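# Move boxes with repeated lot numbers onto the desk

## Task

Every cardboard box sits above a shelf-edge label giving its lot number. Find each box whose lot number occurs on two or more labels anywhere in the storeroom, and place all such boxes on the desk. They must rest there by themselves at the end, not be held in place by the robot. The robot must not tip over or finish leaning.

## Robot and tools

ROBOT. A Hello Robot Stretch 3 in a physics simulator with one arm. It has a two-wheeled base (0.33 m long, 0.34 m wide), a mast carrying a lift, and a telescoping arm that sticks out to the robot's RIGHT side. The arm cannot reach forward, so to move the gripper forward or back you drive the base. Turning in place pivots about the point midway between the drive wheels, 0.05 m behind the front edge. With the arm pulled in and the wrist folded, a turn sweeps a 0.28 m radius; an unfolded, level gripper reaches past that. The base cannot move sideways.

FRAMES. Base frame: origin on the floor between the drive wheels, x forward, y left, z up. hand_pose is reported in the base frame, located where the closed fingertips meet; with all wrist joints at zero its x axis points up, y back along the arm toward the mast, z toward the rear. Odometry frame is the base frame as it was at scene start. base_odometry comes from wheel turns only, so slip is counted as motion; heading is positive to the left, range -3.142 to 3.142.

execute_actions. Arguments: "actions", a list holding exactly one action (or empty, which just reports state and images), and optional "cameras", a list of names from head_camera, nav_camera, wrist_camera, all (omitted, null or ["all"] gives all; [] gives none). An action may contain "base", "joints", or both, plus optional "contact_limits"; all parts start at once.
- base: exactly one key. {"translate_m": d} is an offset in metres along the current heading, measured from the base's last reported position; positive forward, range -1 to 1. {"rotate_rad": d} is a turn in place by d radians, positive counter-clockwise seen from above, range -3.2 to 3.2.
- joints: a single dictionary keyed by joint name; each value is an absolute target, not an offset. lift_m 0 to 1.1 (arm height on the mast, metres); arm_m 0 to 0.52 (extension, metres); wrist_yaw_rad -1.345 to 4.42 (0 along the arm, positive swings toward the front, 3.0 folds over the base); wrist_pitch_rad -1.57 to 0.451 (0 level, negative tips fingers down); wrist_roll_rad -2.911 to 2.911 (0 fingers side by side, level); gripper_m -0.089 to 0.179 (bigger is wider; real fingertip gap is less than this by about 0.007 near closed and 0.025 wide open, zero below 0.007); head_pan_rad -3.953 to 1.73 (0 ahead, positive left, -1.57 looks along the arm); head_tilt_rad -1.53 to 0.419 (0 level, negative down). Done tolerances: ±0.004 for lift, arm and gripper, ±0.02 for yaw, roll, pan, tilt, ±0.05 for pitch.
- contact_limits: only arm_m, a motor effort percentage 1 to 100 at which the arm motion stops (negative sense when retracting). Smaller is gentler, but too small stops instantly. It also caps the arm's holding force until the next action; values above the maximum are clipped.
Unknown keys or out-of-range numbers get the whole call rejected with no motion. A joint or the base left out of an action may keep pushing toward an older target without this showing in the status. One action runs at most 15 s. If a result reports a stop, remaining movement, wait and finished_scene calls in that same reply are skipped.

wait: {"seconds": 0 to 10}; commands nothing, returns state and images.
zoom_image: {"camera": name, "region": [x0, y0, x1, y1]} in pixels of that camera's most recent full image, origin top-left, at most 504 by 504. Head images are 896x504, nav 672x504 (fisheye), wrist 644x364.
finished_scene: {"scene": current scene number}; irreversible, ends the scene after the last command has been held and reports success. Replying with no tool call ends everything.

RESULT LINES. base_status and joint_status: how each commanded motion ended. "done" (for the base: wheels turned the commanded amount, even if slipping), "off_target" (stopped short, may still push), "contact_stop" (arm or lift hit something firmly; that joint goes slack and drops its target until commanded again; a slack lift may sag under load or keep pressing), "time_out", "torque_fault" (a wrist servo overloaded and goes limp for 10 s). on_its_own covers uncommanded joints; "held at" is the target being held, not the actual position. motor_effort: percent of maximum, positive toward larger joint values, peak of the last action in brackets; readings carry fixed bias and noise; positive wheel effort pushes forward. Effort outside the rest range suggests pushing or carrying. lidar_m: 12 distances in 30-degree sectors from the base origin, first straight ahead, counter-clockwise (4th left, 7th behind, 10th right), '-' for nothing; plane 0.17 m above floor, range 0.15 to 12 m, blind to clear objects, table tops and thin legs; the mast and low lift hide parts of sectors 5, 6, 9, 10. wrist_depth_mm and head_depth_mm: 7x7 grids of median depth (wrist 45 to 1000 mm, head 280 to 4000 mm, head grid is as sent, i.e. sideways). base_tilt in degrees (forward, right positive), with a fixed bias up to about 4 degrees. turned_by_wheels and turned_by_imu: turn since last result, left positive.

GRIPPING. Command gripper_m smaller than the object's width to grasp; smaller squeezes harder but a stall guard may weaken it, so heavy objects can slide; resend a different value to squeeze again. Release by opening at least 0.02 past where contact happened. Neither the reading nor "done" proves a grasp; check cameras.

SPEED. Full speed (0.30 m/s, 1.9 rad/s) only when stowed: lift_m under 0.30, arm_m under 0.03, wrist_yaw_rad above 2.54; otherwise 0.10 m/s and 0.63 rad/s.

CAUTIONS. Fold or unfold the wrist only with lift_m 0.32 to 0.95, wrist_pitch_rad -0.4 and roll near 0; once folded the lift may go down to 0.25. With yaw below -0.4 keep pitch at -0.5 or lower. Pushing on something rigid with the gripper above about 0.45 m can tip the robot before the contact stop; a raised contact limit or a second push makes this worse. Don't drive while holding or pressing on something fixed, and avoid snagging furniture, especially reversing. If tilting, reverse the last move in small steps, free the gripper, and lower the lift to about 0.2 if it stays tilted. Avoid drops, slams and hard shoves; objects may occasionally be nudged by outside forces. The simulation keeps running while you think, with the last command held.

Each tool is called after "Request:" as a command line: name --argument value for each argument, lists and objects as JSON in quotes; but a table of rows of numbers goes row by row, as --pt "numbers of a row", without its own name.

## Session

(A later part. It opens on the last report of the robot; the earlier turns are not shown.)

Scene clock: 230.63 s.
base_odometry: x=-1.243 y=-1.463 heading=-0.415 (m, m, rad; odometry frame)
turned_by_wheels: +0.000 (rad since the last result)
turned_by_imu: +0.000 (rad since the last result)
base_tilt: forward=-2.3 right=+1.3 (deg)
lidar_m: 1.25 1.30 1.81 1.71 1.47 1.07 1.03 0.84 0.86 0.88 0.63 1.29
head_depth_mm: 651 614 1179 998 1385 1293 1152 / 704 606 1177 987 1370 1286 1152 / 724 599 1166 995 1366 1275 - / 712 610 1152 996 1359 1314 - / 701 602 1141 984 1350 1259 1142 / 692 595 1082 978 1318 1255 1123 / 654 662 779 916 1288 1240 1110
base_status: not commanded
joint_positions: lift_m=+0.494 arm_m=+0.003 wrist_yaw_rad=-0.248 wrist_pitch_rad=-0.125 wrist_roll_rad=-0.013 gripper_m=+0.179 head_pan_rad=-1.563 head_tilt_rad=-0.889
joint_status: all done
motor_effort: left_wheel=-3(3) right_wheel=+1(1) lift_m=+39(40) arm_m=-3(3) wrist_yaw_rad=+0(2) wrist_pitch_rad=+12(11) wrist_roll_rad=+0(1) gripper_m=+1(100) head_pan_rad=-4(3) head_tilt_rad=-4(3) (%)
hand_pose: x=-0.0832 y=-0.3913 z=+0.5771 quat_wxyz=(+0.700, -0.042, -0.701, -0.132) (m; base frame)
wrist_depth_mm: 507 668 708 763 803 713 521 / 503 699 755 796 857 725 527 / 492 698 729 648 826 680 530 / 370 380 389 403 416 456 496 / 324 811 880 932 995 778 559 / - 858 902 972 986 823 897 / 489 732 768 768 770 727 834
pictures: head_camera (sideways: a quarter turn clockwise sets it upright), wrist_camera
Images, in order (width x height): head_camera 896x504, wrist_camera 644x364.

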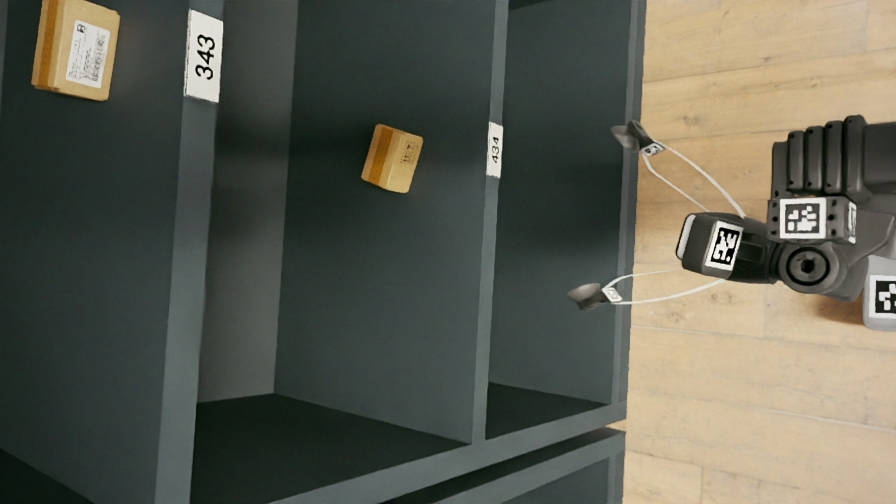

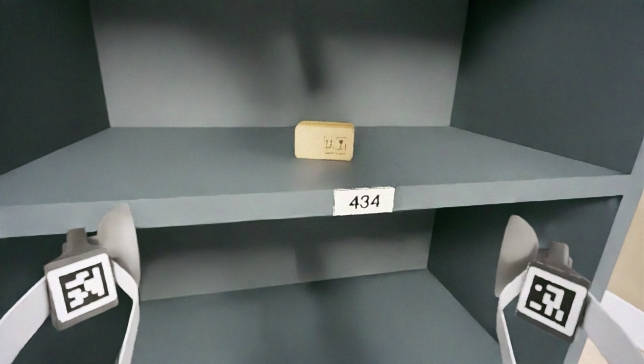

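Request:
execute_actions --actions '[{"base":{"translate_m":-0.088},"joints":{"arm_m":0.12,"lift_m":0.5},"contact_limits":{"arm_m":15}}]' --cameras '[]'

Request:
execute_actions --actions '[{"joints":{"arm_m":0.25},"contact_limits":{"arm_m":15}}]' --cameras '["wrist_camera"]'

Scene clock: 236.67 s.
base_odometry: x=-1.323 y=-1.427 heading=-0.415 (m, m, rad; odometry frame)
turned_by_wheels: +0.000 (rad since the last result)
turned_by_imu: -0.001 (rad since the last result)
base_tilt: forward=-2.2 right=+1.4 (deg)
lidar_m: 1.34 1.39 1.93 1.69 1.34 0.97 0.94 0.97 0.77 1.04 0.67 1.38
head_depth_mm: 748 613 1176 997 1320 1296 1151 / 649 606 1181 986 1371 1283 1152 / 659 598 1165 990 1375 - - / 714 610 1149 993 1387 - 1154 / 699 603 1142 984 1349 1261 1137 / 691 595 1132 978 1345 1245 1122 / 682 590 1051 969 1240 1246 1119
base_status: done
joint_positions: lift_m=+0.499 arm_m=+0.120 wrist_yaw_rad=-0.249 wrist_pitch_rad=-0.124 wrist_roll_rad=-0.013 gripper_m=+0.179 head_pan_rad=-1.563 head_tilt_rad=-0.889
joint_status: all done
motor_effort: left_wheel=-2(10) right_wheel=+1(2) lift_m=+40(40) arm_m=+2(3) wrist_yaw_rad=+0(0) wrist_pitch_rad=+12(12) wrist_roll_rad=+0(0) gripper_m=+0(1) head_pan_rad=-3(3) head_tilt_rad=-3(3) (%)
contact_limits: arm_m 15 (drawing in: default 18, maximum 29; extending or still: default 23, maximum 38)
hand_pose: x=-0.0835 y=-0.5081 z=+0.5823 quat_wxyz=(+0.700, -0.043, -0.701, -0.132) (m; base frame)
wrist_depth_mm: 538 565 605 639 687 594 438 / 566 590 628 668 717 602 441 / 581 613 650 696 730 608 447 / 384 394 375 379 432 446 416 / 282 271 276 281 290 314 339 / - 235 248 829 904 692 434 / 645 741 772 789 790 665 475
pictures: none
No camera images: the call's "cameras" was empty. Leave "cameras" out to get every camera's image.

Scene clock: 238.87 s.
base_odometry: x=-1.323 y=-1.427 heading=-0.415 (m, m, rad; odometry frame)
turned_by_wheels: +0.000 (rad since the last result)
turned_by_imu: +0.000 (rad since the last result)
base_tilt: forward=-2.0 right=+1.3 (deg)
lidar_m: 1.34 1.39 1.94 1.69 1.34 0.97 0.94 0.97 0.78 1.04 0.67 1.38
head_depth_mm: 745 614 1177 999 1336 1294 1153 / 652 605 1185 989 1377 1280 1146 / 660 597 1164 996 1367 1273 1155 / 712 610 1156 994 - 1265 1148 / 701 602 1147 985 1348 1257 1143 / 691 594 1131 973 1343 1253 1124 / 678 590 1054 971 1251 1247 1115
base_status: not commanded
joint_positions: lift_m=+0.499 arm_m=+0.250 wrist_yaw_rad=-0.250 wrist_pitch_rad=-0.124 wrist_roll_rad=-0.013 gripper_m=+0.179 head_pan_rad=-1.563 head_tilt_rad=-0.889
joint_status: all done
motor_effort: left_wheel=-3(3) right_wheel=+1(1) lift_m=+39(39) arm_m=+2(3) wrist_yaw_rad=-1(1) wrist_pitch_rad=+11(11) wrist_roll_rad=+0(0) gripper_m=+0(1) head_pan_rad=-3(3) head_tilt_rad=-3(4) (%)
contact_limits: arm_m 15 (drawing in: default 18, maximum 29; extending or still: default 23, maximum 38)
hand_pose: x=-0.0835 y=-0.6381 z=+0.5824 quat_wxyz=(+0.700, -0.043, -0.701, -0.132) (m; base frame)
wrist_depth_mm: 436 457 482 513 547 570 439 / 452 475 510 535 578 596 444 / 474 499 538 572 613 605 447 / 383 390 366 258 429 447 417 / 281 270 257 250 285 312 300 / - 201 209 212 215 217 229 / 158 166 167 170 172 173 169
pictures: wrist_camera
Images, in order (width x height): wrist_camera 644x364.

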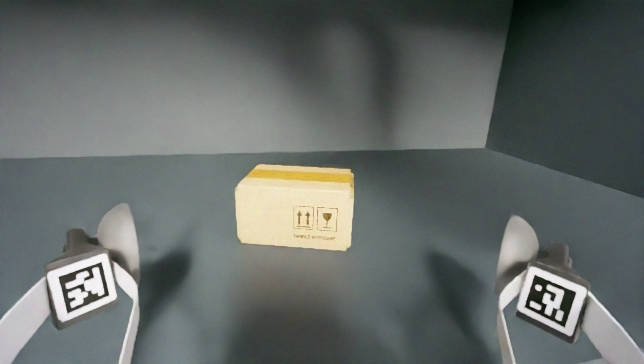

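Request:
execute_actions --actions '[{"joints":{"arm_m":0.357,"lift_m":0.489},"contact_limits":{"arm_m":15}}]' --cameras '["wrist_camera"]'

Request:
execute_actions --actions '[{"joints":{"gripper_m":0.05}}]' --cameras '[]'

Request:
execute_actions --actions '[{"joints":{"lift_m":0.52}}]' --cameras '["wrist_camera"]'

Request:
execute_actions --actions '[{"joints":{"arm_m":0.0,"head_pan_rad":1.2,"head_tilt_rad":-0.6}}]' --cameras '["nav_camera","wrist_camera"]'

Scene clock: 246.70 s.
base_odometry: x=-1.323 y=-1.427 heading=-0.415 (m, m, rad; odometry frame)
turned_by_wheels: +0.000 (rad since the last result)
turned_by_imu: +0.000 (rad since the last result)
base_tilt: forward=-2.1 right=+1.4 (deg)
lidar_m: 1.34 1.39 1.93 1.70 1.34 0.97 0.94 0.97 0.78 1.04 0.67 1.38
head_depth_mm: 745 613 1176 998 1324 1291 1148 / 650 604 1178 990 1373 1286 1148 / 658 597 1164 995 1365 - - / 714 610 1153 997 1338 1266 1153 / 701 602 1144 984 1345 1259 1138 / 690 594 1134 977 1346 1253 1118 / 678 589 1053 964 1243 1246 1114
base_status: not commanded
joint_positions: lift_m=+0.490 arm_m=+0.357 wrist_yaw_rad=-0.250 wrist_pitch_rad=-0.124 wrist_roll_rad=-0.013 gripper_m=+0.179 head_pan_rad=-1.563 head_tilt_rad=-0.889
joint_status: all done
motor_effort: left_wheel=-2(2) right_wheel=+1(1) lift_m=+13(35) arm_m=+1(5) wrist_yaw_rad=+1(0) wrist_pitch_rad=+12(11) wrist_roll_rad=+1(0) gripper_m=+0(0) head_pan_rad=-3(3) head_tilt_rad=-4(3) (%)
contact_limits: arm_m 15 (drawing in: default 18, maximum 29; extending or still: default 23, maximum 38)
hand_pose: x=-0.0835 y=-0.7451 z=+0.5727 quat_wxyz=(+0.700, -0.043, -0.701, -0.132) (m; base frame)
wrist_depth_mm: 350 367 385 412 440 469 441 / 362 383 406 431 463 500 447 / 377 400 426 458 489 531 453 / 353 361 377 381 397 411 416 / 260 250 238 152 166 287 277 / - 185 174 144 142 200 210 / 146 153 154 151 149 160 156
pictures: wrist_camera
Images, in order (width x height): wrist_camera 644x364.

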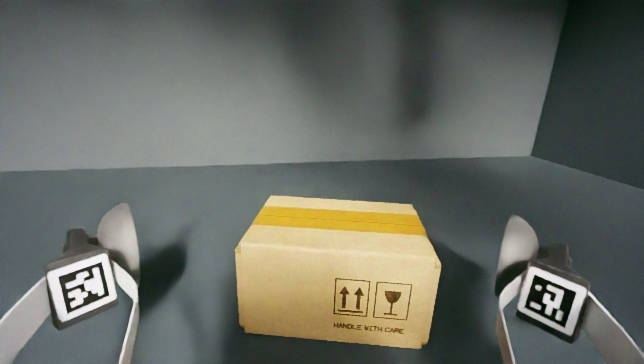

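Scene clock: 248.47 s.
base_odometry: x=-1.323 y=-1.427 heading=-0.415 (m, m, rad; odometry frame)
turned_by_wheels: +0.000 (rad since the last result)
turned_by_imu: +0.000 (rad since the last result)
base_tilt: forward=-2.2 right=+1.5 (deg)
lidar_m: 1.34 1.39 1.93 1.69 1.34 0.98 0.94 0.97 0.78 1.04 0.67 1.38
head_depth_mm: 745 612 1177 996 1328 1291 1156 / 651 604 1178 987 1368 1287 1151 / 660 597 1164 999 1368 - - / 712 611 1156 991 1335 1266 1151 / 701 602 1142 985 1346 1259 1135 / 690 594 1128 979 1341 1253 1116 / 680 591 1056 968 1243 1245 1115
base_status: not commanded
joint_positions: lift_m=+0.490 arm_m=+0.357 wrist_yaw_rad=-0.250 wrist_pitch_rad=-0.124 wrist_roll_rad=-0.013 gripper_m=+0.051 head_pan_rad=-1.563 head_tilt_rad=-0.889
joint_status: all done
motor_effort: left_wheel=-4(3) right_wheel=+1(2) lift_m=+12(13) arm_m=+1(2) wrist_yaw_rad=+0(2) wrist_pitch_rad=+11(11) wrist_roll_rad=+0(1) gripper_m=-23(100) head_pan_rad=-3(3) head_tilt_rad=-4(3) (%)
hand_pose: x=-0.0837 y=-0.7451 z=+0.5727 quat_wxyz=(+0.700, -0.043, -0.701, -0.132) (m; base frame)
wrist_depth_mm: 347 366 387 411 442 474 442 / 363 384 403 432 466 499 447 / 379 402 428 456 489 527 449 / 353 360 373 383 397 409 419 / 245 249 149 151 163 271 275 / 187 193 148 142 138 202 204 / 151 153 153 149 147 160 163
pictures: none
No camera images: the call's "cameras" was empty. Leave "cameras" out to get every camera's image.

Scene clock: 249.53 s.
base_odometry: x=-1.323 y=-1.427 heading=-0.415 (m, m, rad; odometry frame)
turned_by_wheels: +0.000 (rad since the last result)
turned_by_imu: +0.000 (rad since the last result)
base_tilt: forward=-2.0 right=+1.3 (deg)
lidar_m: 1.34 1.40 1.93 1.69 1.34 0.97 0.94 0.97 0.77 1.04 0.67 1.38
head_depth_mm: 745 612 1180 992 1325 1292 1155 / 651 605 1170 989 1375 1291 1153 / 659 597 1167 1004 1379 1291 1150 / 712 610 1160 - 1352 1262 1147 / 703 601 1143 986 1347 1265 1136 / 689 594 1128 976 1343 1248 1118 / 679 591 1054 971 1244 1243 1113
base_status: not commanded
joint_positions: lift_m=+0.519 arm_m=+0.357 wrist_yaw_rad=-0.250 wrist_pitch_rad=-0.128 wrist_roll_rad=-0.013 gripper_m=+0.051 head_pan_rad=-1.563 head_tilt_rad=-0.889
joint_status: all done
motor_effort: left_wheel=-3(4) right_wheel=+1(2) lift_m=+40(41) arm_m=+2(2) wrist_yaw_rad=+1(1) wrist_pitch_rad=+13(13) wrist_roll_rad=+0(0) gripper_m=-23(23) head_pan_rad=-3(3) head_tilt_rad=-4(4) (%)
hand_pose: x=-0.0836 y=-0.7449 z=+0.6015 quat_wxyz=(+0.699, -0.042, -0.701, -0.133) (m; base frame)
wrist_depth_mm: 348 367 387 409 441 471 441 / 362 381 403 434 463 499 444 / 378 401 426 457 491 528 446 / 390 411 438 466 484 502 435 / 302 308 150 152 160 333 340 / 230 238 148 142 138 250 252 / 188 189 184 150 182 198 202
pictures: wrist_camera
Images, in order (width x height): wrist_camera 644x364.

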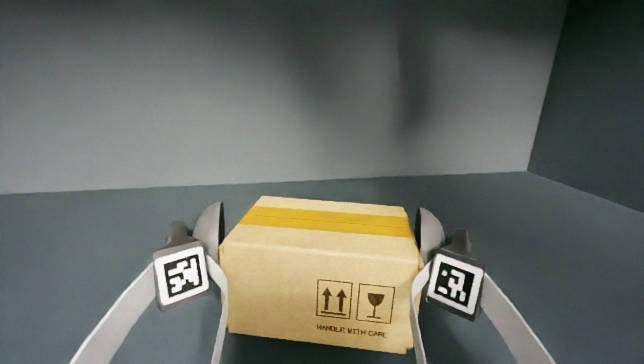

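Scene clock: 253.33 s.
base_odometry: x=-1.323 y=-1.427 heading=-0.415 (m, m, rad; odometry frame)
turned_by_wheels: +0.000 (rad since the last result)
turned_by_imu: +0.000 (rad since the last result)
base_tilt: forward=-2.2 right=+1.4 (deg)
lidar_m: 1.34 1.39 1.93 1.69 1.34 0.98 0.94 0.97 0.77 1.04 0.67 1.38
head_depth_mm: 1838 1889 1999 2100 1834 1506 1272 / 2115 2209 2368 2279 1813 1493 1271 / 2531 2687 2795 2329 1789 1484 1255 / 3533 3955 3206 2326 1793 1471 1247 / 3366 3810 3162 2263 1779 1456 1238 / 3290 3622 3140 2250 1762 1444 1232 / 3166 3477 3060 2229 1760 1440 1229
base_status: not commanded
joint_positions: lift_m=+0.519 arm_m=+0.003 wrist_yaw_rad=-0.250 wrist_pitch_rad=-0.129 wrist_roll_rad=-0.013 gripper_m=+0.051 head_pan_rad=+1.193 head_tilt_rad=-0.606
joint_status: all done
joint sent to its limit — the command would take arm_m past its lower limit, so that joint was sent only as far as its limit.
motor_effort: left_wheel=-2(4) right_wheel=+1(1) lift_m=+40(39) arm_m=-4(8) wrist_yaw_rad=+1(1) wrist_pitch_rad=+13(14) wrist_roll_rad=+0(0) gripper_m=-24(24) head_pan_rad=+3(41) head_tilt_rad=+2(16) (%)
hand_pose: x=-0.0836 y=-0.3910 z=+0.6012 quat_wxyz=(+0.699, -0.042, -0.701, -0.134) (m; base frame)
wrist_depth_mm: 633 669 717 762 778 593 436 / 654 699 735 801 843 598 456 / 636 712 764 820 809 607 483 / 437 451 462 476 489 511 505 / 325 343 150 152 160 578 806 / 634 836 147 142 137 581 872 / 607 776 748 150 754 658 872
pictures: nav_camera (sideways: a quarter turn counterclockwise sets it upright), wrist_camera
Images, in order (width x height): nav_camera 672x504, wrist_camera 644x364.

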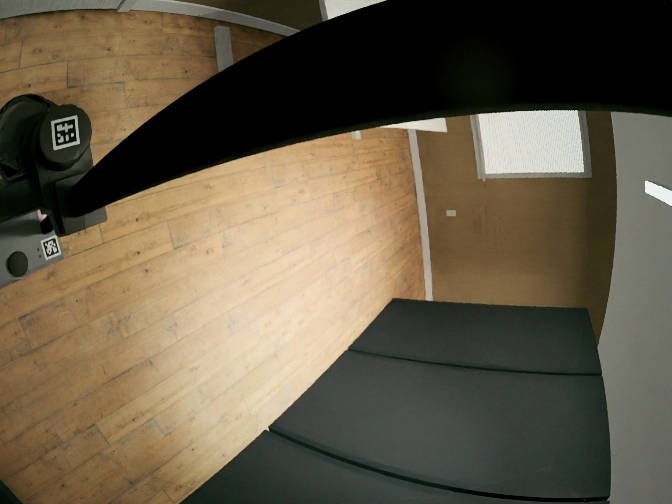

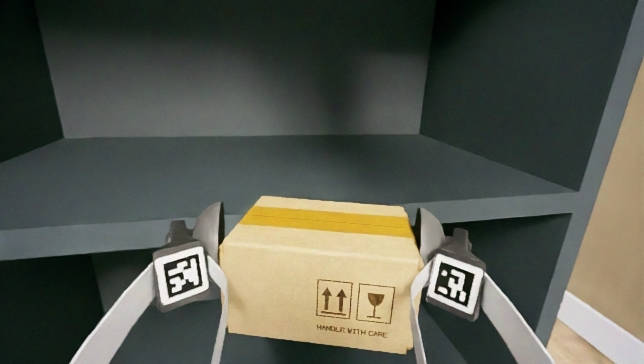

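Request:
execute_actions --actions '[{"base":{"rotate_rad":-1.935},"joints":{"wrist_yaw_rad":2.62,"wrist_pitch_rad":-0.4,"lift_m":0.34,"head_pan_rad":-1.57,"head_tilt_rad":-0.75}}]' --cameras '[]'

Request:
execute_actions --actions '[{"base":{"translate_m":-0.65},"joints":{"lift_m":0.29}}]' --cameras '["nav_camera"]'

Request:
execute_actions --actions '[{"base":{"translate_m":-0.42},"joints":{"lift_m":0.78}}]' --cameras '["nav_camera","head_camera"]'

Scene clock: 268.63 s.
base_odometry: x=-1.323 y=-1.427 heading=-2.350 (m, m, rad; odometry frame)
turned_by_wheels: -1.935 (rad since the last result)
turned_by_imu: -1.929 (rad since the last result)
base_tilt: forward=-2.1 right=+1.4 (deg)
lidar_m: 0.88 0.80 0.67 1.34 1.34 1.47 2.32 1.21 1.18 0.95 0.94 0.78
head_depth_mm: 992 1141 1364 1691 1630 1374 1199 / 940 1089 1286 1575 1609 1369 1199 / 898 1022 1190 1447 1602 1365 1180 / 861 961 1134 1354 1546 1350 1178 / 832 942 1084 1280 1499 1340 1170 / 804 903 1032 1207 1457 1332 1163 / 776 875 990 1153 1383 1325 1163
base_status: done
joint_positions: lift_m=+0.341 arm_m=+0.003 wrist_yaw_rad=+2.618 wrist_pitch_rad=-0.425 wrist_roll_rad=-0.013 gripper_m=+0.051 head_pan_rad=-1.563 head_tilt_rad=-0.741
joint_status: all done
motor_effort: left_wheel=+4(10) right_wheel=-2(3) lift_m=+13(35) arm_m=-3(3) wrist_yaw_rad=+3(4) wrist_pitch_rad=+12(12) wrist_roll_rad=+0(0) gripper_m=-23(23) head_pan_rad=-3(44) head_tilt_rad=-3(12) (%)
hand_pose: x=+0.0905 y=+0.0458 z=+0.3518 quat_wxyz=(+0.323, +0.702, -0.032, +0.634) (m; base frame)
wrist_depth_mm: - - - 703 826 874 754 / - - - 776 988 938 787 / - - - 852 908 936 839 / 792 813 812 827 756 722 740 / 658 656 150 151 159 641 590 / 572 564 148 142 137 584 559 / - 502 465 150 473 498 508
pictures: none
No camera images: the call's "cameras" was empty. Leave "cameras" out to get every camera's image.

Scene clock: 272.73 s.
base_odometry: x=-0.867 y=-0.965 heading=-2.350 (m, m, rad; odometry frame)
turned_by_wheels: +0.000 (rad since the last result)
turned_by_imu: -0.003 (rad since the last result)
base_tilt: forward=-2.1 right=+1.4 (deg)
lidar_m: 1.41 1.20 1.37 1.11 1.11 1.22 1.91 1.88 0.90 0.88 1.16 1.29
head_depth_mm: 1241 1388 1111 871 1553 1378 1201 / 1193 1341 1107 864 1541 1363 1188 / 1149 1295 1085 1177 1476 1346 1182 / 1101 1255 1213 1741 1583 1350 1175 / 1064 1202 1388 1633 1580 1342 1171 / 1029 1158 1325 1549 1561 1332 1167 / 993 1115 1266 1457 1560 1331 1163
base_status: done
joint_positions: lift_m=+0.291 arm_m=+0.003 wrist_yaw_rad=+2.619 wrist_pitch_rad=-0.425 wrist_roll_rad=-0.013 gripper_m=+0.051 head_pan_rad=-1.563 head_tilt_rad=-0.741
joint_status: all done
motor_effort: left_wheel=+3(10) right_wheel=-1(7) lift_m=+13(13) arm_m=-2(2) wrist_yaw_rad=+2(1) wrist_pitch_rad=+12(12) wrist_roll_rad=+0(0) gripper_m=-23(24) head_pan_rad=-3(3) head_tilt_rad=-2(2) (%)
hand_pose: x=+0.0904 y=+0.0459 z=+0.3018 quat_wxyz=(+0.323, +0.702, -0.032, +0.634) (m; base frame)
wrist_depth_mm: 887 - - - - - - / 945 - - - - - - / 914 938 941 969 986 - 961 / 708 719 737 741 759 767 777 / 579 587 149 151 159 631 631 / 514 506 147 142 138 526 527 / - - 285 150 422 451 452
pictures: nav_camera (sideways: a quarter turn counterclockwise sets it upright)
Images, in order (width x height): nav_camera 672x504.

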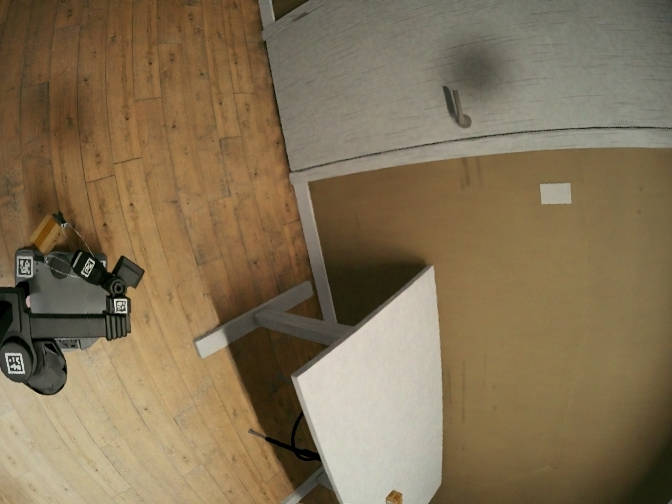

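Scene clock: 278.47 s.
base_odometry: x=-0.572 y=-0.666 heading=-2.350 (m, m, rad; odometry frame)
turned_by_wheels: +0.000 (rad since the last result)
turned_by_imu: -0.002 (rad since the last result)
base_tilt: forward=-2.1 right=+1.4 (deg)
lidar_m: 1.82 1.58 1.18 0.96 0.96 1.05 1.65 2.71 0.94 0.88 0.96 1.45
head_depth_mm: 1405 1520 1119 967 1627 1399 - / 1345 1461 1104 926 1545 1395 - / 1294 1419 1091 885 1600 1388 - / 1245 1368 1082 846 1578 1374 - / 1197 1320 1064 839 1539 1383 - / 1161 1288 1044 834 1451 1324 1141 / 1124 1236 1041 849 1520 1328 1158
base_status: done
joint_positions: lift_m=+0.779 arm_m=+0.003 wrist_yaw_rad=+2.619 wrist_pitch_rad=-0.425 wrist_roll_rad=-0.013 gripper_m=+0.051 head_pan_rad=-1.563 head_tilt_rad=-0.741
joint_status: all done
motor_effort: left_wheel=+3(11) right_wheel=-2(6) lift_m=+41(41) arm_m=-3(3) wrist_yaw_rad=+1(0) wrist_pitch_rad=+12(12) wrist_roll_rad=+1(1) gripper_m=-23(23) head_pan_rad=-3(3) head_tilt_rad=-3(3) (%)
hand_pose: x=+0.0903 y=+0.0459 z=+0.7904 quat_wxyz=(+0.323, +0.702, -0.032, +0.634) (m; base frame)
wrist_depth_mm: 785 909 - - - - - / 841 979 - - - - - / 862 - - - - - - / 908 - - - - - - / 989 - 149 151 160 - - / - - 147 142 138 - - / - 940 939 151 941 977 992
pictures: head_camera (sideways: a quarter turn clockwise sets it upright), nav_camera (sideways: a quarter turn counterclockwise sets it upright)
Images, in order (width x height): head_camera 896x504, nav_camera 672x504.

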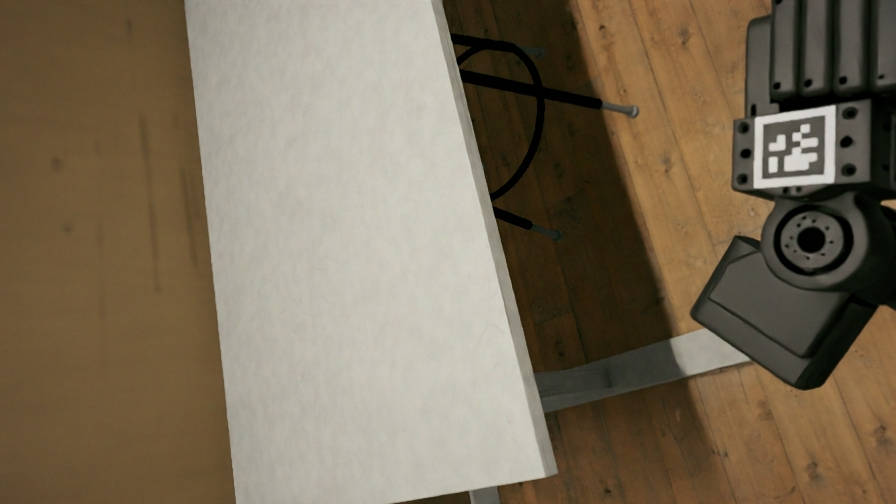

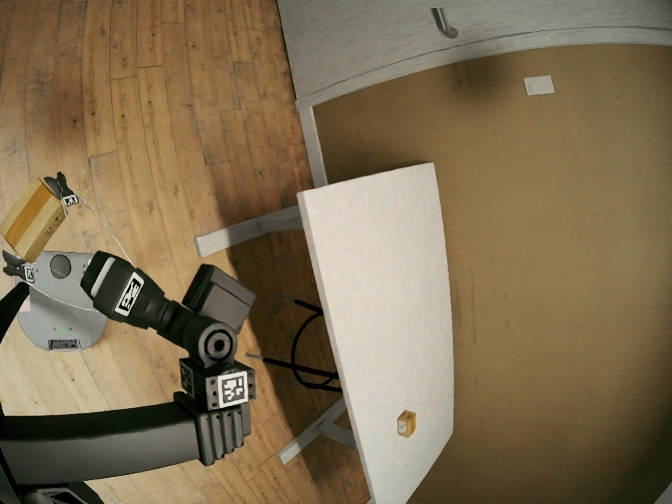

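Request:
execute_actions --actions '[{"joints":{"wrist_yaw_rad":0,"wrist_pitch_rad":-0.1,"arm_m":0.4,"lift_m":0.75}}]' --cameras '[]'

Request:
execute_actions --actions '[{"joints":{"lift_m":0.68}}]' --cameras '[]'

Request:
execute_actions --actions '[{"joints":{"gripper_m":0.16}}]' --cameras '[]'

Request:
execute_actions --actions '[{"joints":{"arm_m":0.0,"lift_m":0.7}}]' --cameras '["head_camera"]'

Scene clock: 289.27 s.
base_odometry: x=-0.572 y=-0.666 heading=-2.350 (m, m, rad; odometry frame)
turned_by_wheels: +0.000 (rad since the last result)
turned_by_imu: -0.001 (rad since the last result)
base_tilt: forward=-1.9 right=+1.5 (deg)
lidar_m: 1.83 1.59 1.18 0.96 0.96 1.05 1.65 2.71 0.94 0.88 0.96 1.45
head_depth_mm: 1406 1525 1116 967 1621 1387 - / 1350 1462 1100 925 - - 1167 / 1291 1426 1175 837 1578 1356 1183 / 1248 1375 1163 818 1581 1352 1179 / 1204 1315 1061 839 1541 1337 1171 / 1158 1282 1051 831 1454 1335 1163 / 1125 1237 1036 847 1521 1327 1162
base_status: not commanded
joint_positions: lift_m=+0.751 arm_m=+0.400 wrist_yaw_rad=+0.000 wrist_pitch_rad=-0.135 wrist_roll_rad=-0.013 gripper_m=+0.051 head_pan_rad=-1.563 head_tilt_rad=-0.741
joint_status: all done
motor_effort: left_wheel=+3(4) right_wheel=-2(2) lift_m=+13(36) arm_m=+2(1) wrist_yaw_rad=+0(1) wrist_pitch_rad=+16(17) wrist_roll_rad=+0(0) gripper_m=-22(23) head_pan_rad=-4(3) head_tilt_rad=-3(3) (%)
hand_pose: x=-0.0214 y=-0.7953 z=+0.8310 quat_wxyz=(+0.710, +0.048, -0.700, -0.047) (m; base frame)
wrist_depth_mm: 572 611 665 749 827 935 - / 600 641 717 786 876 983 - / 621 666 737 823 906 - - / 559 563 587 603 619 635 667 / 386 395 149 152 159 426 432 / 296 306 148 142 137 323 323 / 241 242 237 150 234 254 258
pictures: none
No camera images: the call's "cameras" was empty. Leave "cameras" out to get every camera's image.

Scene clock: 290.73 s.
base_odometry: x=-0.572 y=-0.666 heading=-2.350 (m, m, rad; odometry frame)
turned_by_wheels: +0.000 (rad since the last result)
turned_by_imu: +0.000 (rad since the last result)
base_tilt: forward=-2.1 right=+1.4 (deg)
lidar_m: 1.83 1.59 1.18 0.96 0.96 1.05 1.65 2.71 0.94 0.88 0.96 1.46
head_depth_mm: 1416 1518 1116 961 1625 1379 1207 / 1352 1452 1104 924 1543 - - / 1294 1421 1092 - 1599 1366 1181 / 1253 1369 1114 - 1585 1348 1176 / 1205 1322 1073 840 1545 1342 1175 / 1161 1284 1049 831 1452 1336 1163 / 1122 1238 1040 846 1512 1330 1160
base_status: not commanded
joint_positions: lift_m=+0.681 arm_m=+0.400 wrist_yaw_rad=+0.000 wrist_pitch_rad=-0.135 wrist_roll_rad=-0.013 gripper_m=+0.051 head_pan_rad=-1.563 head_tilt_rad=-0.741
joint_status: all done
motor_effort: left_wheel=+3(3) right_wheel=-2(2) lift_m=+14(14) arm_m=+2(2) wrist_yaw_rad=+0(0) wrist_pitch_rad=+16(16) wrist_roll_rad=+1(0) gripper_m=-23(23) head_pan_rad=-3(3) head_tilt_rad=-2(3) (%)
hand_pose: x=-0.0214 y=-0.7953 z=+0.7610 quat_wxyz=(+0.710, +0.048, -0.700, -0.047) (m; base frame)
wrist_depth_mm: 575 612 677 738 813 923 - / 595 648 710 776 870 988 - / 603 643 676 712 756 799 858 / 351 358 371 380 393 406 418 / 246 250 149 152 160 271 275 / 189 194 148 142 137 205 206 / 154 154 153 149 149 162 164
pictures: none
No camera images: the call's "cameras" was empty. Leave "cameras" out to get every camera's image.

Scene clock: 292.33 s.
base_odometry: x=-0.572 y=-0.666 heading=-2.350 (m, m, rad; odometry frame)
turned_by_wheels: +0.000 (rad since the last result)
turned_by_imu: +0.000 (rad since the last result)
base_tilt: forward=-2.2 right=+1.4 (deg)
lidar_m: 1.82 1.59 1.18 0.96 0.96 1.05 1.65 2.71 0.94 0.88 0.95 1.46
head_depth_mm: 1419 1519 1114 967 1623 1379 1207 / 1351 1460 1099 922 1544 - - / 1307 1409 1092 - 1611 1359 1181 / 1251 1362 1093 - 1594 1341 1181 / 1205 1315 1066 840 1548 1330 1171 / 1164 1292 1050 837 1444 1332 1162 / 1123 1242 1038 849 1515 1324 1160
base_status: not commanded
joint_positions: lift_m=+0.681 arm_m=+0.400 wrist_yaw_rad=+0.000 wrist_pitch_rad=-0.126 wrist_roll_rad=-0.013 gripper_m=+0.160 head_pan_rad=-1.563 head_tilt_rad=-0.741
joint_status: all done
motor_effort: left_wheel=+3(3) right_wheel=-2(1) lift_m=+14(13) arm_m=+2(2) wrist_yaw_rad=-1(0) wrist_pitch_rad=+12(16) wrist_roll_rad=+1(1) gripper_m=+1(99) head_pan_rad=-3(3) head_tilt_rad=-3(3) (%)
hand_pose: x=-0.0214 y=-0.7959 z=+0.7633 quat_wxyz=(+0.711, +0.045, -0.701, -0.044) (m; base frame)
wrist_depth_mm: 573 621 663 735 824 925 - / 592 644 707 778 879 999 - / 597 647 710 777 805 856 935 / 362 375 383 395 408 421 434 / 253 271 231 160 242 295 284 / 202 188 154 145 143 - 212 / 151 158 157 153 152 160 168
pictures: none
No camera images: the call's "cameras" was empty. Leave "cameras" out to get every camera's image.

Scene clock: 296.47 s.
base_odometry: x=-0.572 y=-0.666 heading=-2.350 (m, m, rad; odometry frame)
turned_by_wheels: +0.000 (rad since the last result)
turned_by_imu: +0.000 (rad since the last result)
base_tilt: forward=-2.2 right=+1.3 (deg)
lidar_m: 1.82 1.59 1.18 0.96 0.96 1.05 1.65 2.71 0.94 0.88 0.95 1.45
head_depth_mm: 1407 1522 1113 964 1622 1385 1218 / 1357 1450 1106 926 1537 1369 1249 / 1304 1413 1089 885 1603 1359 1241 / 1249 1371 1076 850 1581 1420 - / 1212 1316 1063 840 1573 1348 1170 / 1160 1279 1053 832 1463 1335 1162 / 1122 1239 1041 851 1510 1326 1159
base_status: not commanded
joint_positions: lift_m=+0.699 arm_m=+0.003 wrist_yaw_rad=+0.000 wrist_pitch_rad=-0.124 wrist_roll_rad=-0.013 gripper_m=+0.160 head_pan_rad=-1.563 head_tilt_rad=-0.741
joint_status: all done
joint sent to its limit — the command would take arm_m past its lower limit, so that joint was sent only as far as its limit.
motor_effort: left_wheel=+3(3) right_wheel=-1(2) lift_m=+40(40) arm_m=-4(2) wrist_yaw_rad=+2(1) wrist_pitch_rad=+12(12) wrist_roll_rad=+0(1) gripper_m=+1(0) head_pan_rad=-3(3) head_tilt_rad=-3(3) (%)
hand_pose: x=-0.0215 y=-0.3991 z=+0.7823 quat_wxyz=(+0.711, +0.045, -0.701, -0.044) (m; base frame)
wrist_depth_mm: 857 931 - - - - - / 898 997 - - - - - / 935 985 858 882 972 - - / 985 441 452 466 478 544 644 / 990 321 350 - 935 - - / - - - - - - - / - - - - - - -
pictures: head_camera (sideways: a quarter turn clockwise sets it upright)
Images, in order (width x height): head_camera 896x504.

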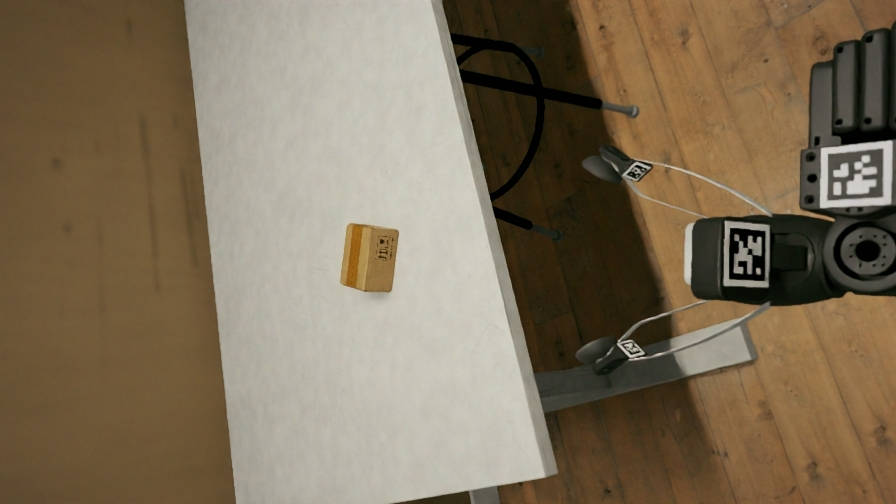

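Request:
execute_actions --actions '[{"base":{"rotate_rad":0.825},"joints":{"wrist_yaw_rad":2.8,"wrist_pitch_rad":-0.4,"gripper_m":0.05,"lift_m":0.48}}]' --cameras '[]'

Request:
execute_actions --actions '[{"base":{"translate_m":1.0},"joints":{"lift_m":0.285}}]' --cameras '[]'

Request:
execute_actions --actions '[{"base":{"translate_m":0.113},"joints":{"lift_m":0.4}}]' --cameras '[]'

Request:
execute_actions --actions '[{"base":{"rotate_rad":1.12},"joints":{"lift_m":0.5,"head_tilt_rad":-0.9}}]' --cameras '["head_camera"]'

Scene clock: 309.27 s.
base_odometry: x=-0.572 y=-0.666 heading=-1.525 (m, m, rad; odometry frame)
turned_by_wheels: +0.825 (rad since the last result)
turned_by_imu: +0.822 (rad since the last result)
base_tilt: forward=-1.9 right=+1.4 (deg)
lidar_m: 1.44 1.01 0.96 0.98 1.29 2.71 1.60 0.94 0.88 1.37 1.78 1.59
head_depth_mm: 1126 1252 1407 931 755 1344 1196 / 1176 1306 1484 1708 1626 1364 1188 / 1212 1375 1552 1782 1606 1357 1187 / 1260 1444 1648 1846 1589 1349 1176 / 1341 1522 1756 1919 1575 1343 1180 / 1404 1602 1893 1920 1568 1341 1164 / 1487 1730 2047 1861 1554 1327 1166
base_status: done
joint_positions: lift_m=+0.481 arm_m=+0.003 wrist_yaw_rad=+2.798 wrist_pitch_rad=-0.416 wrist_roll_rad=-0.013 gripper_m=+0.050 head_pan_rad=-1.563 head_tilt_rad=-0.741
joint_status: all done
motor_effort: left_wheel=-3(9) right_wheel=+2(4) lift_m=+12(34) arm_m=-3(4) wrist_yaw_rad=+1(4) wrist_pitch_rad=+7(12) wrist_roll_rad=+1(1) gripper_m=-1(98) head_pan_rad=-3(3) head_tilt_rad=-3(3) (%)
hand_pose: x=+0.0544 y=+0.0638 z=+0.4939 quat_wxyz=(+0.262, +0.702, +0.028, +0.662) (m; base frame)
wrist_depth_mm: - - 983 952 922 880 858 / - - - - - 950 922 / - - - - - - - / - - - - - - - / - 866 908 893 941 931 930 / 722 - 703 752 760 770 780 / 628 - 638 650 651 664 660
pictures: none
No camera images: the call's "cameras" was empty. Leave "cameras" out to get every camera's image.

Scene clock: 315.43 s.
base_odometry: x=-0.526 y=-1.665 heading=-1.525 (m, m, rad; odometry frame)
turned_by_wheels: +0.000 (rad since the last result)
turned_by_imu: +0.004 (rad since the last result)
base_tilt: forward=-2.0 right=+1.4 (deg)
lidar_m: 0.75 0.53 0.50 0.51 0.68 1.65 1.92 1.66 1.78 1.51 0.80 1.15
head_depth_mm: 1499 1679 1889 1999 1626 1379 1197 / 1581 1775 1991 1979 1610 1362 1191 / 1683 1876 2139 1949 1606 1363 1190 / 1674 1865 2210 1927 1590 1351 1174 / 1302 1548 1608 1824 1571 1342 1169 / 1165 1643 1401 1766 1535 1335 1165 / 1035 1572 1389 1628 1455 1326 1158
base_status: done
joint_positions: lift_m=+0.286 arm_m=+0.003 wrist_yaw_rad=+2.799 wrist_pitch_rad=-0.417 wrist_roll_rad=-0.013 gripper_m=+0.050 head_pan_rad=-1.563 head_tilt_rad=-0.741
joint_status: all done
motor_effort: left_wheel=-3(10) right_wheel=+2(6) lift_m=+13(13) arm_m=-4(4) wrist_yaw_rad=+1(1) wrist_pitch_rad=+8(8) wrist_roll_rad=+1(0) gripper_m=+0(0) head_pan_rad=-3(3) head_tilt_rad=-3(3) (%)
hand_pose: x=+0.0542 y=+0.0638 z=+0.2987 quat_wxyz=(+0.262, +0.702, +0.028, +0.662) (m; base frame)
wrist_depth_mm: 555 537 516 499 484 471 451 / - 590 571 550 523 509 489 / - 669 630 607 581 561 538 / - 710 685 683 657 605 589 / - 598 611 595 636 620 630 / 489 - - 508 521 519 529 / 449 - - 439 441 444 449
pictures: none
No camera images: the call's "cameras" was empty. Leave "cameras" out to get every camera's image.

Scene clock: 317.87 s.
base_odometry: x=-0.521 y=-1.778 heading=-1.525 (m, m, rad; odometry frame)
turned_by_wheels: +0.000 (rad since the last result)
turned_by_imu: +0.000 (rad since the last result)
base_tilt: forward=-2.2 right=+1.2 (deg)
lidar_m: 0.67 0.47 0.45 0.46 0.61 1.47 2.72 1.77 1.83 1.52 0.75 1.05
head_depth_mm: 1564 1733 1949 1980 1622 1383 1205 / 1648 1853 2058 1962 1616 1368 1193 / 1688 1926 2193 1944 1605 1361 1179 / 1314 1532 1751 1864 1601 1353 1180 / 1192 1615 1454 1802 1571 1341 1166 / 1050 1629 1401 1624 1491 1335 1167 / 1125 866 1380 1028 1134 1271 1157
base_status: done
joint_positions: lift_m=+0.399 arm_m=+0.003 wrist_yaw_rad=+2.799 wrist_pitch_rad=-0.417 wrist_roll_rad=-0.013 gripper_m=+0.050 head_pan_rad=-1.563 head_tilt_rad=-0.741
joint_status: all done
motor_effort: left_wheel=-4(15) right_wheel=+2(6) lift_m=+40(41) arm_m=-3(2) wrist_yaw_rad=+2(2) wrist_pitch_rad=+8(8) wrist_roll_rad=+1(0) gripper_m=+0(0) head_pan_rad=-3(4) head_tilt_rad=-3(3) (%)
hand_pose: x=+0.0541 y=+0.0637 z=+0.4123 quat_wxyz=(+0.262, +0.702, +0.028, +0.662) (m; base frame)
wrist_depth_mm: 496 484 470 452 441 419 404 / - 532 510 493 476 457 442 / - 595 571 544 526 506 480 / - 666 639 609 584 555 531 / - 736 707 689 634 618 590 / 622 - 607 646 657 665 651 / 543 - 569 565 566 574 577
pictures: none
No camera images: the call's "cameras" was empty. Leave "cameras" out to get every camera's image.

Scene clock: 320.63 s.
base_odometry: x=-0.521 y=-1.778 heading=-0.405 (m, m, rad; odometry frame)
turned_by_wheels: +1.120 (rad since the last result)
turned_by_imu: +1.116 (rad since the last result)
base_tilt: forward=-2.0 right=+1.4 (deg)
lidar_m: 0.45 0.47 0.66 1.98 2.07 1.77 1.83 1.44 0.75 1.05 0.62 0.46
head_depth_mm: 749 614 1184 999 1281 1294 1153 / 738 606 1182 1014 1374 1282 1157 / 666 621 1168 1001 1369 1276 - / 669 611 1152 989 1358 1271 - / 703 602 1146 986 1349 1278 1105 / 692 1096 1131 1002 1347 1250 1120 / 681 1040 1089 990 1317 1248 1114
base_status: done
joint_positions: lift_m=+0.499 arm_m=+0.003 wrist_yaw_rad=+2.799 wrist_pitch_rad=-0.417 wrist_roll_rad=-0.013 gripper_m=+0.050 head_pan_rad=-1.563 head_tilt_rad=-0.889
joint_status: all done
motor_effort: left_wheel=-4(10) right_wheel=+1(4) lift_m=+40(41) arm_m=-3(3) wrist_yaw_rad=+0(2) wrist_pitch_rad=+8(8) wrist_roll_rad=+1(0) gripper_m=-1(0) head_pan_rad=-3(3) head_tilt_rad=-3(14) (%)
hand_pose: x=+0.0541 y=+0.0637 z=+0.5123 quat_wxyz=(+0.262, +0.702, +0.028, +0.662) (m; base frame)
wrist_depth_mm: - - - - 734 504 383 / - - - - 766 523 393 / - - - - 813 529 403 / - - - - 833 546 408 / - 905 936 920 771 567 420 / 731 - 716 784 746 583 426 / 643 - 659 661 674 576 437
pictures: head_camera (sideways: a quarter turn clockwise sets it upright)
Images, in order (width x height): head_camera 896x504.

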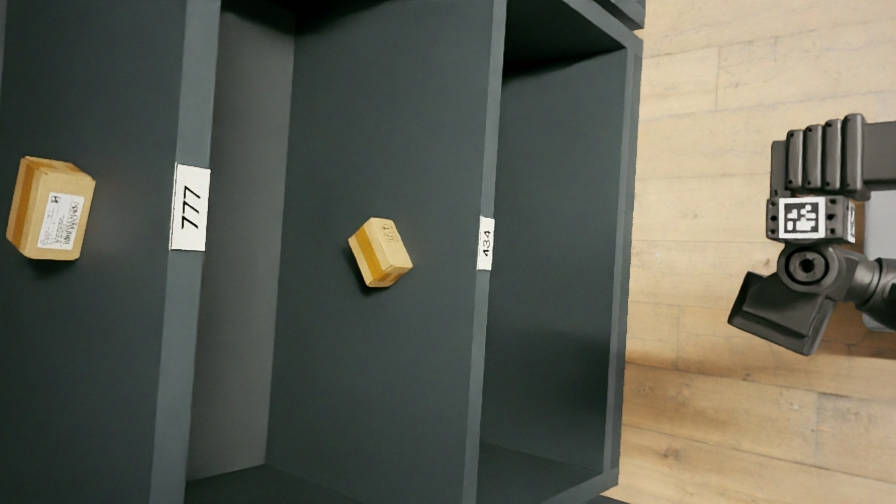

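Request:
execute_actions --actions '[{"base":{"translate_m":-0.09},"joints":{"wrist_yaw_rad":0.35,"wrist_pitch_rad":-0.4,"gripper_m":0.179}}]'

Request:
execute_actions --actions '[{"joints":{"wrist_pitch_rad":-0.1,"arm_m":0.15},"contact_limits":{"arm_m":15}}]'

Scene clock: 334.60 s.
base_odometry: x=-0.604 y=-1.742 heading=-0.405 (m, m, rad; odometry frame)
turned_by_wheels: +0.000 (rad since the last result)
turned_by_imu: -0.001 (rad since the last result)
base_tilt: forward=-2.0 right=+1.3 (deg)
lidar_m: 0.54 0.57 0.79 2.38 2.01 1.69 1.74 1.44 0.70 1.04 0.74 0.56
head_depth_mm: 747 613 1083 972 1158 1295 1153 / 735 606 1176 1011 1338 1282 1155 / 725 615 1166 1002 1363 1281 - / 662 612 1151 994 1350 1286 - / 660 603 1143 987 1352 1284 1124 / 690 596 1132 1001 1343 1249 1120 / 680 1103 1123 994 1339 1244 1114
base_status: done
joint_positions: lift_m=+0.499 arm_m=+0.003 wrist_yaw_rad=+0.352 wrist_pitch_rad=-0.417 wrist_roll_rad=-0.013 gripper_m=+0.179 head_pan_rad=-1.563 head_tilt_rad=-0.889
joint_status: all done
motor_effort: left_wheel=-3(10) right_wheel=+2(3) lift_m=+39(40) arm_m=-3(4) wrist_yaw_rad=-1(2) wrist_pitch_rad=+8(10) wrist_roll_rad=+1(0) gripper_m=+1(99) head_pan_rad=-3(3) head_tilt_rad=-3(4) (%)
hand_pose: x=+0.0559 y=-0.3586 z=+0.5123 quat_wxyz=(+0.711, +0.265, -0.650, -0.022) (m; base frame)
wrist_depth_mm: 441 463 528 562 441 623 588 / 461 521 615 385 350 346 357 / 476 574 779 972 876 771 298 / 492 615 830 999 935 849 738 / 500 693 771 814 822 860 722 / - 739 718 688 686 694 631 / 570 656 657 655 610 593 572
pictures: head_camera (sideways: a quarter turn clockwise sets it upright), nav_camera (sideways: a quarter turn counterclockwise sets it upright), wrist_camera
Images, in order (width x height): head_camera 896x504, nav_camera 672x504, wrist_camera 644x364.

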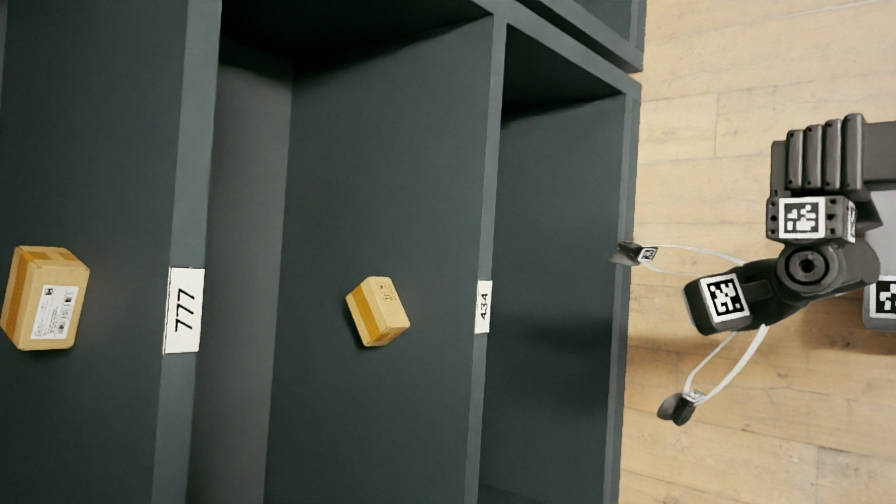

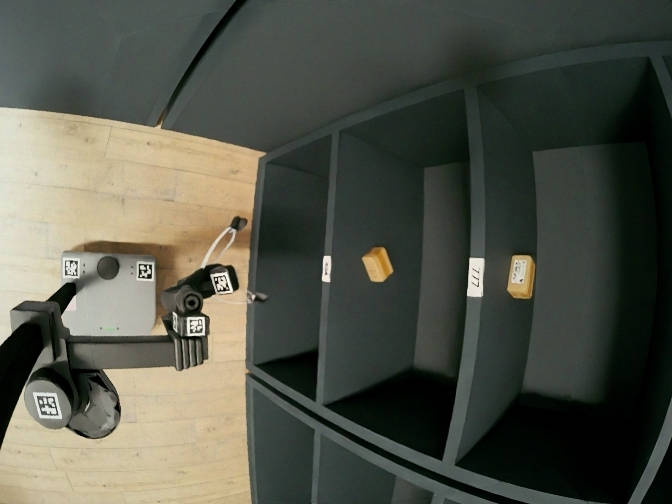

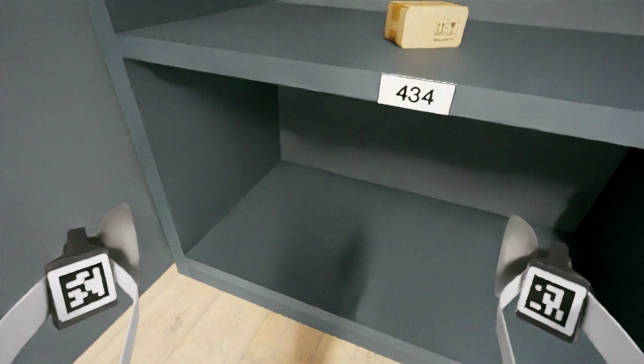

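Scene clock: 336.93 s.
base_odometry: x=-0.604 y=-1.742 heading=-0.405 (m, m, rad; odometry frame)
turned_by_wheels: +0.000 (rad since the last result)
turned_by_imu: +0.000 (rad since the last result)
base_tilt: forward=-2.0 right=+1.6 (deg)
lidar_m: 0.54 0.57 0.79 2.37 2.00 1.70 1.74 1.43 0.69 1.04 0.74 0.56
head_depth_mm: 749 614 1086 974 1162 1285 1151 / 738 604 1172 1009 1342 1285 1145 / 726 616 1164 1001 1393 - - / 662 613 1154 993 1401 1240 1153 / 659 602 1146 979 1374 1262 1144 / 692 597 1132 997 1340 1247 1117 / 681 1103 1121 988 1342 1249 1110
base_status: not commanded
joint_positions: lift_m=+0.499 arm_m=+0.150 wrist_yaw_rad=+0.350 wrist_pitch_rad=-0.125 wrist_roll_rad=-0.013 gripper_m=+0.179 head_pan_rad=-1.563 head_tilt_rad=-0.889
joint_status: all done
motor_effort: left_wheel=-3(3) right_wheel=+2(2) lift_m=+40(40) arm_m=+1(4) wrist_yaw_rad=+0(1) wrist_pitch_rad=+11(13) wrist_roll_rad=+0(0) gripper_m=+0(0) head_pan_rad=-3(3) head_tilt_rad=-4(3) (%)
contact_limits: arm_m 15 (drawing in: default 18, maximum 29; extending or still: default 23, maximum 38)
hand_pose: x=+0.0648 y=-0.5307 z=+0.5823 quat_wxyz=(+0.707, +0.166, -0.682, +0.081) (m; base frame)
wrist_depth_mm: 379 484 682 653 598 538 494 / 389 497 707 688 617 564 517 / 396 508 656 690 631 586 540 / 380 394 406 415 357 444 460 / 410 313 292 281 287 311 302 / - 606 767 258 228 218 229 / 474 569 740 778 761 217 194
pictures: head_camera (sideways: a quarter turn clockwise sets it upright), nav_camera (sideways: a quarter turn counterclockwise sets it upright), wrist_camera
Images, in order (width x height): head_camera 896x504, nav_camera 672x504, wrist_camera 644x364.

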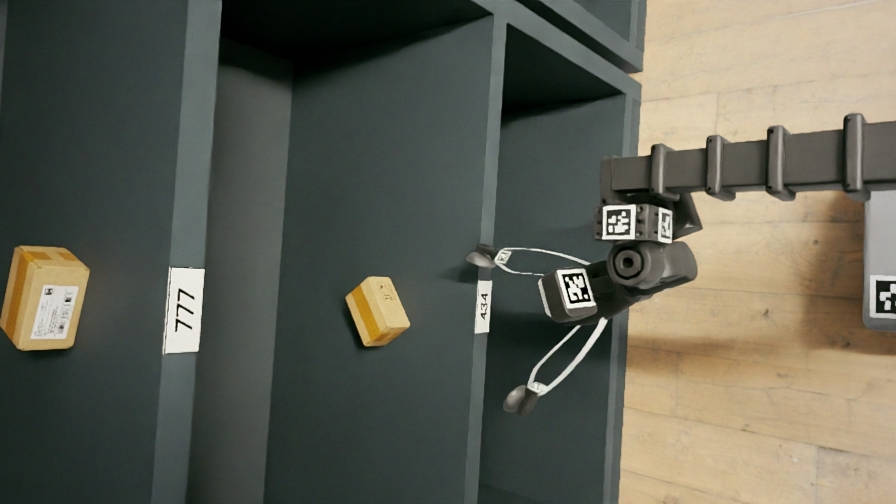

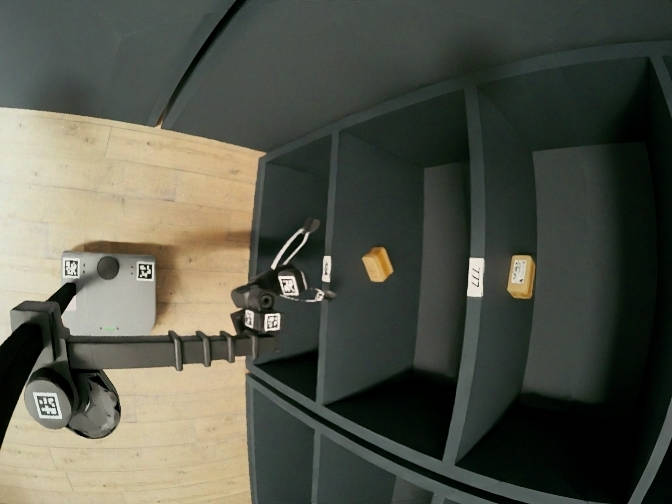

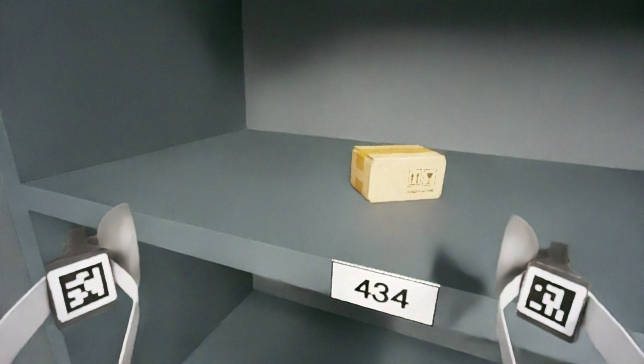

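Request:
execute_actions --actions '[{"base":{"translate_m":-0.02},"joints":{"arm_m":0.29},"contact_limits":{"arm_m":15}}]' --cameras '["wrist_camera","head_camera"]'

Scene clock: 345.03 s.
base_odometry: x=-0.622 y=-1.734 heading=-0.406 (m, m, rad; odometry frame)
turned_by_wheels: +0.000 (rad since the last result)
turned_by_imu: -0.001 (rad since the last result)
base_tilt: forward=-2.1 right=+1.2 (deg)
lidar_m: 0.56 0.59 0.82 2.46 2.39 1.68 1.72 1.42 0.68 1.04 0.77 0.58
head_depth_mm: 747 614 1025 960 1144 1294 1154 / 735 604 1177 1011 1325 1289 1150 / 724 616 1168 1002 1350 - 1156 / 687 611 1152 997 1333 1268 1154 / 651 603 1144 989 1349 1257 1144 / 677 597 1132 999 1348 1248 1126 / 682 1096 1118 988 1343 1247 1114
base_status: done
joint_positions: lift_m=+0.499 arm_m=+0.290 wrist_yaw_rad=+0.350 wrist_pitch_rad=-0.124 wrist_roll_rad=-0.013 gripper_m=+0.179 head_pan_rad=-1.563 head_tilt_rad=-0.889
joint_status: all done
motor_effort: left_wheel=-3(10) right_wheel=+2(3) lift_m=+40(40) arm_m=+2(2) wrist_yaw_rad=-1(1) wrist_pitch_rad=+12(12) wrist_roll_rad=+0(0) gripper_m=+1(1) head_pan_rad=-3(3) head_tilt_rad=-3(3) (%)
contact_limits: arm_m 15 (drawing in: default 18, maximum 29; extending or still: default 23, maximum 38)
hand_pose: x=+0.0648 y=-0.6707 z=+0.5824 quat_wxyz=(+0.707, +0.166, -0.682, +0.081) (m; base frame)
wrist_depth_mm: 395 501 565 509 462 422 388 / 402 513 602 537 482 439 402 / 410 525 620 561 504 458 419 / 383 393 403 259 430 443 421 / 280 272 275 231 252 312 298 / - 201 208 211 215 217 227 / 158 166 167 169 172 173 168
pictures: head_camera (sideways: a quarter turn clockwise sets it upright), wrist_camera
Images, in order (width x height): head_camera 896x504, wrist_camera 644x364.

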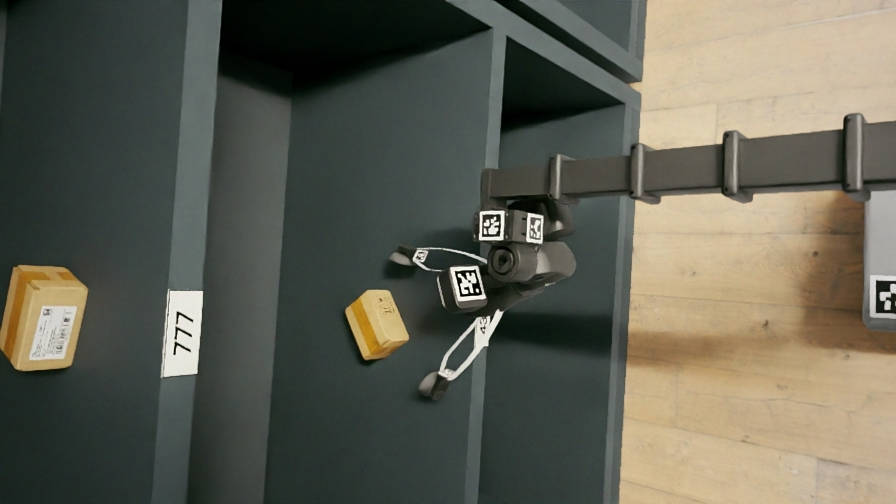

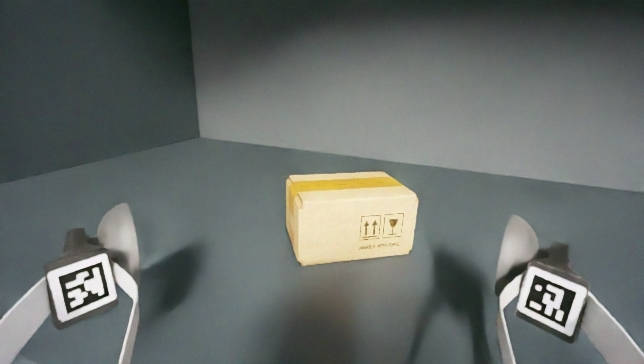

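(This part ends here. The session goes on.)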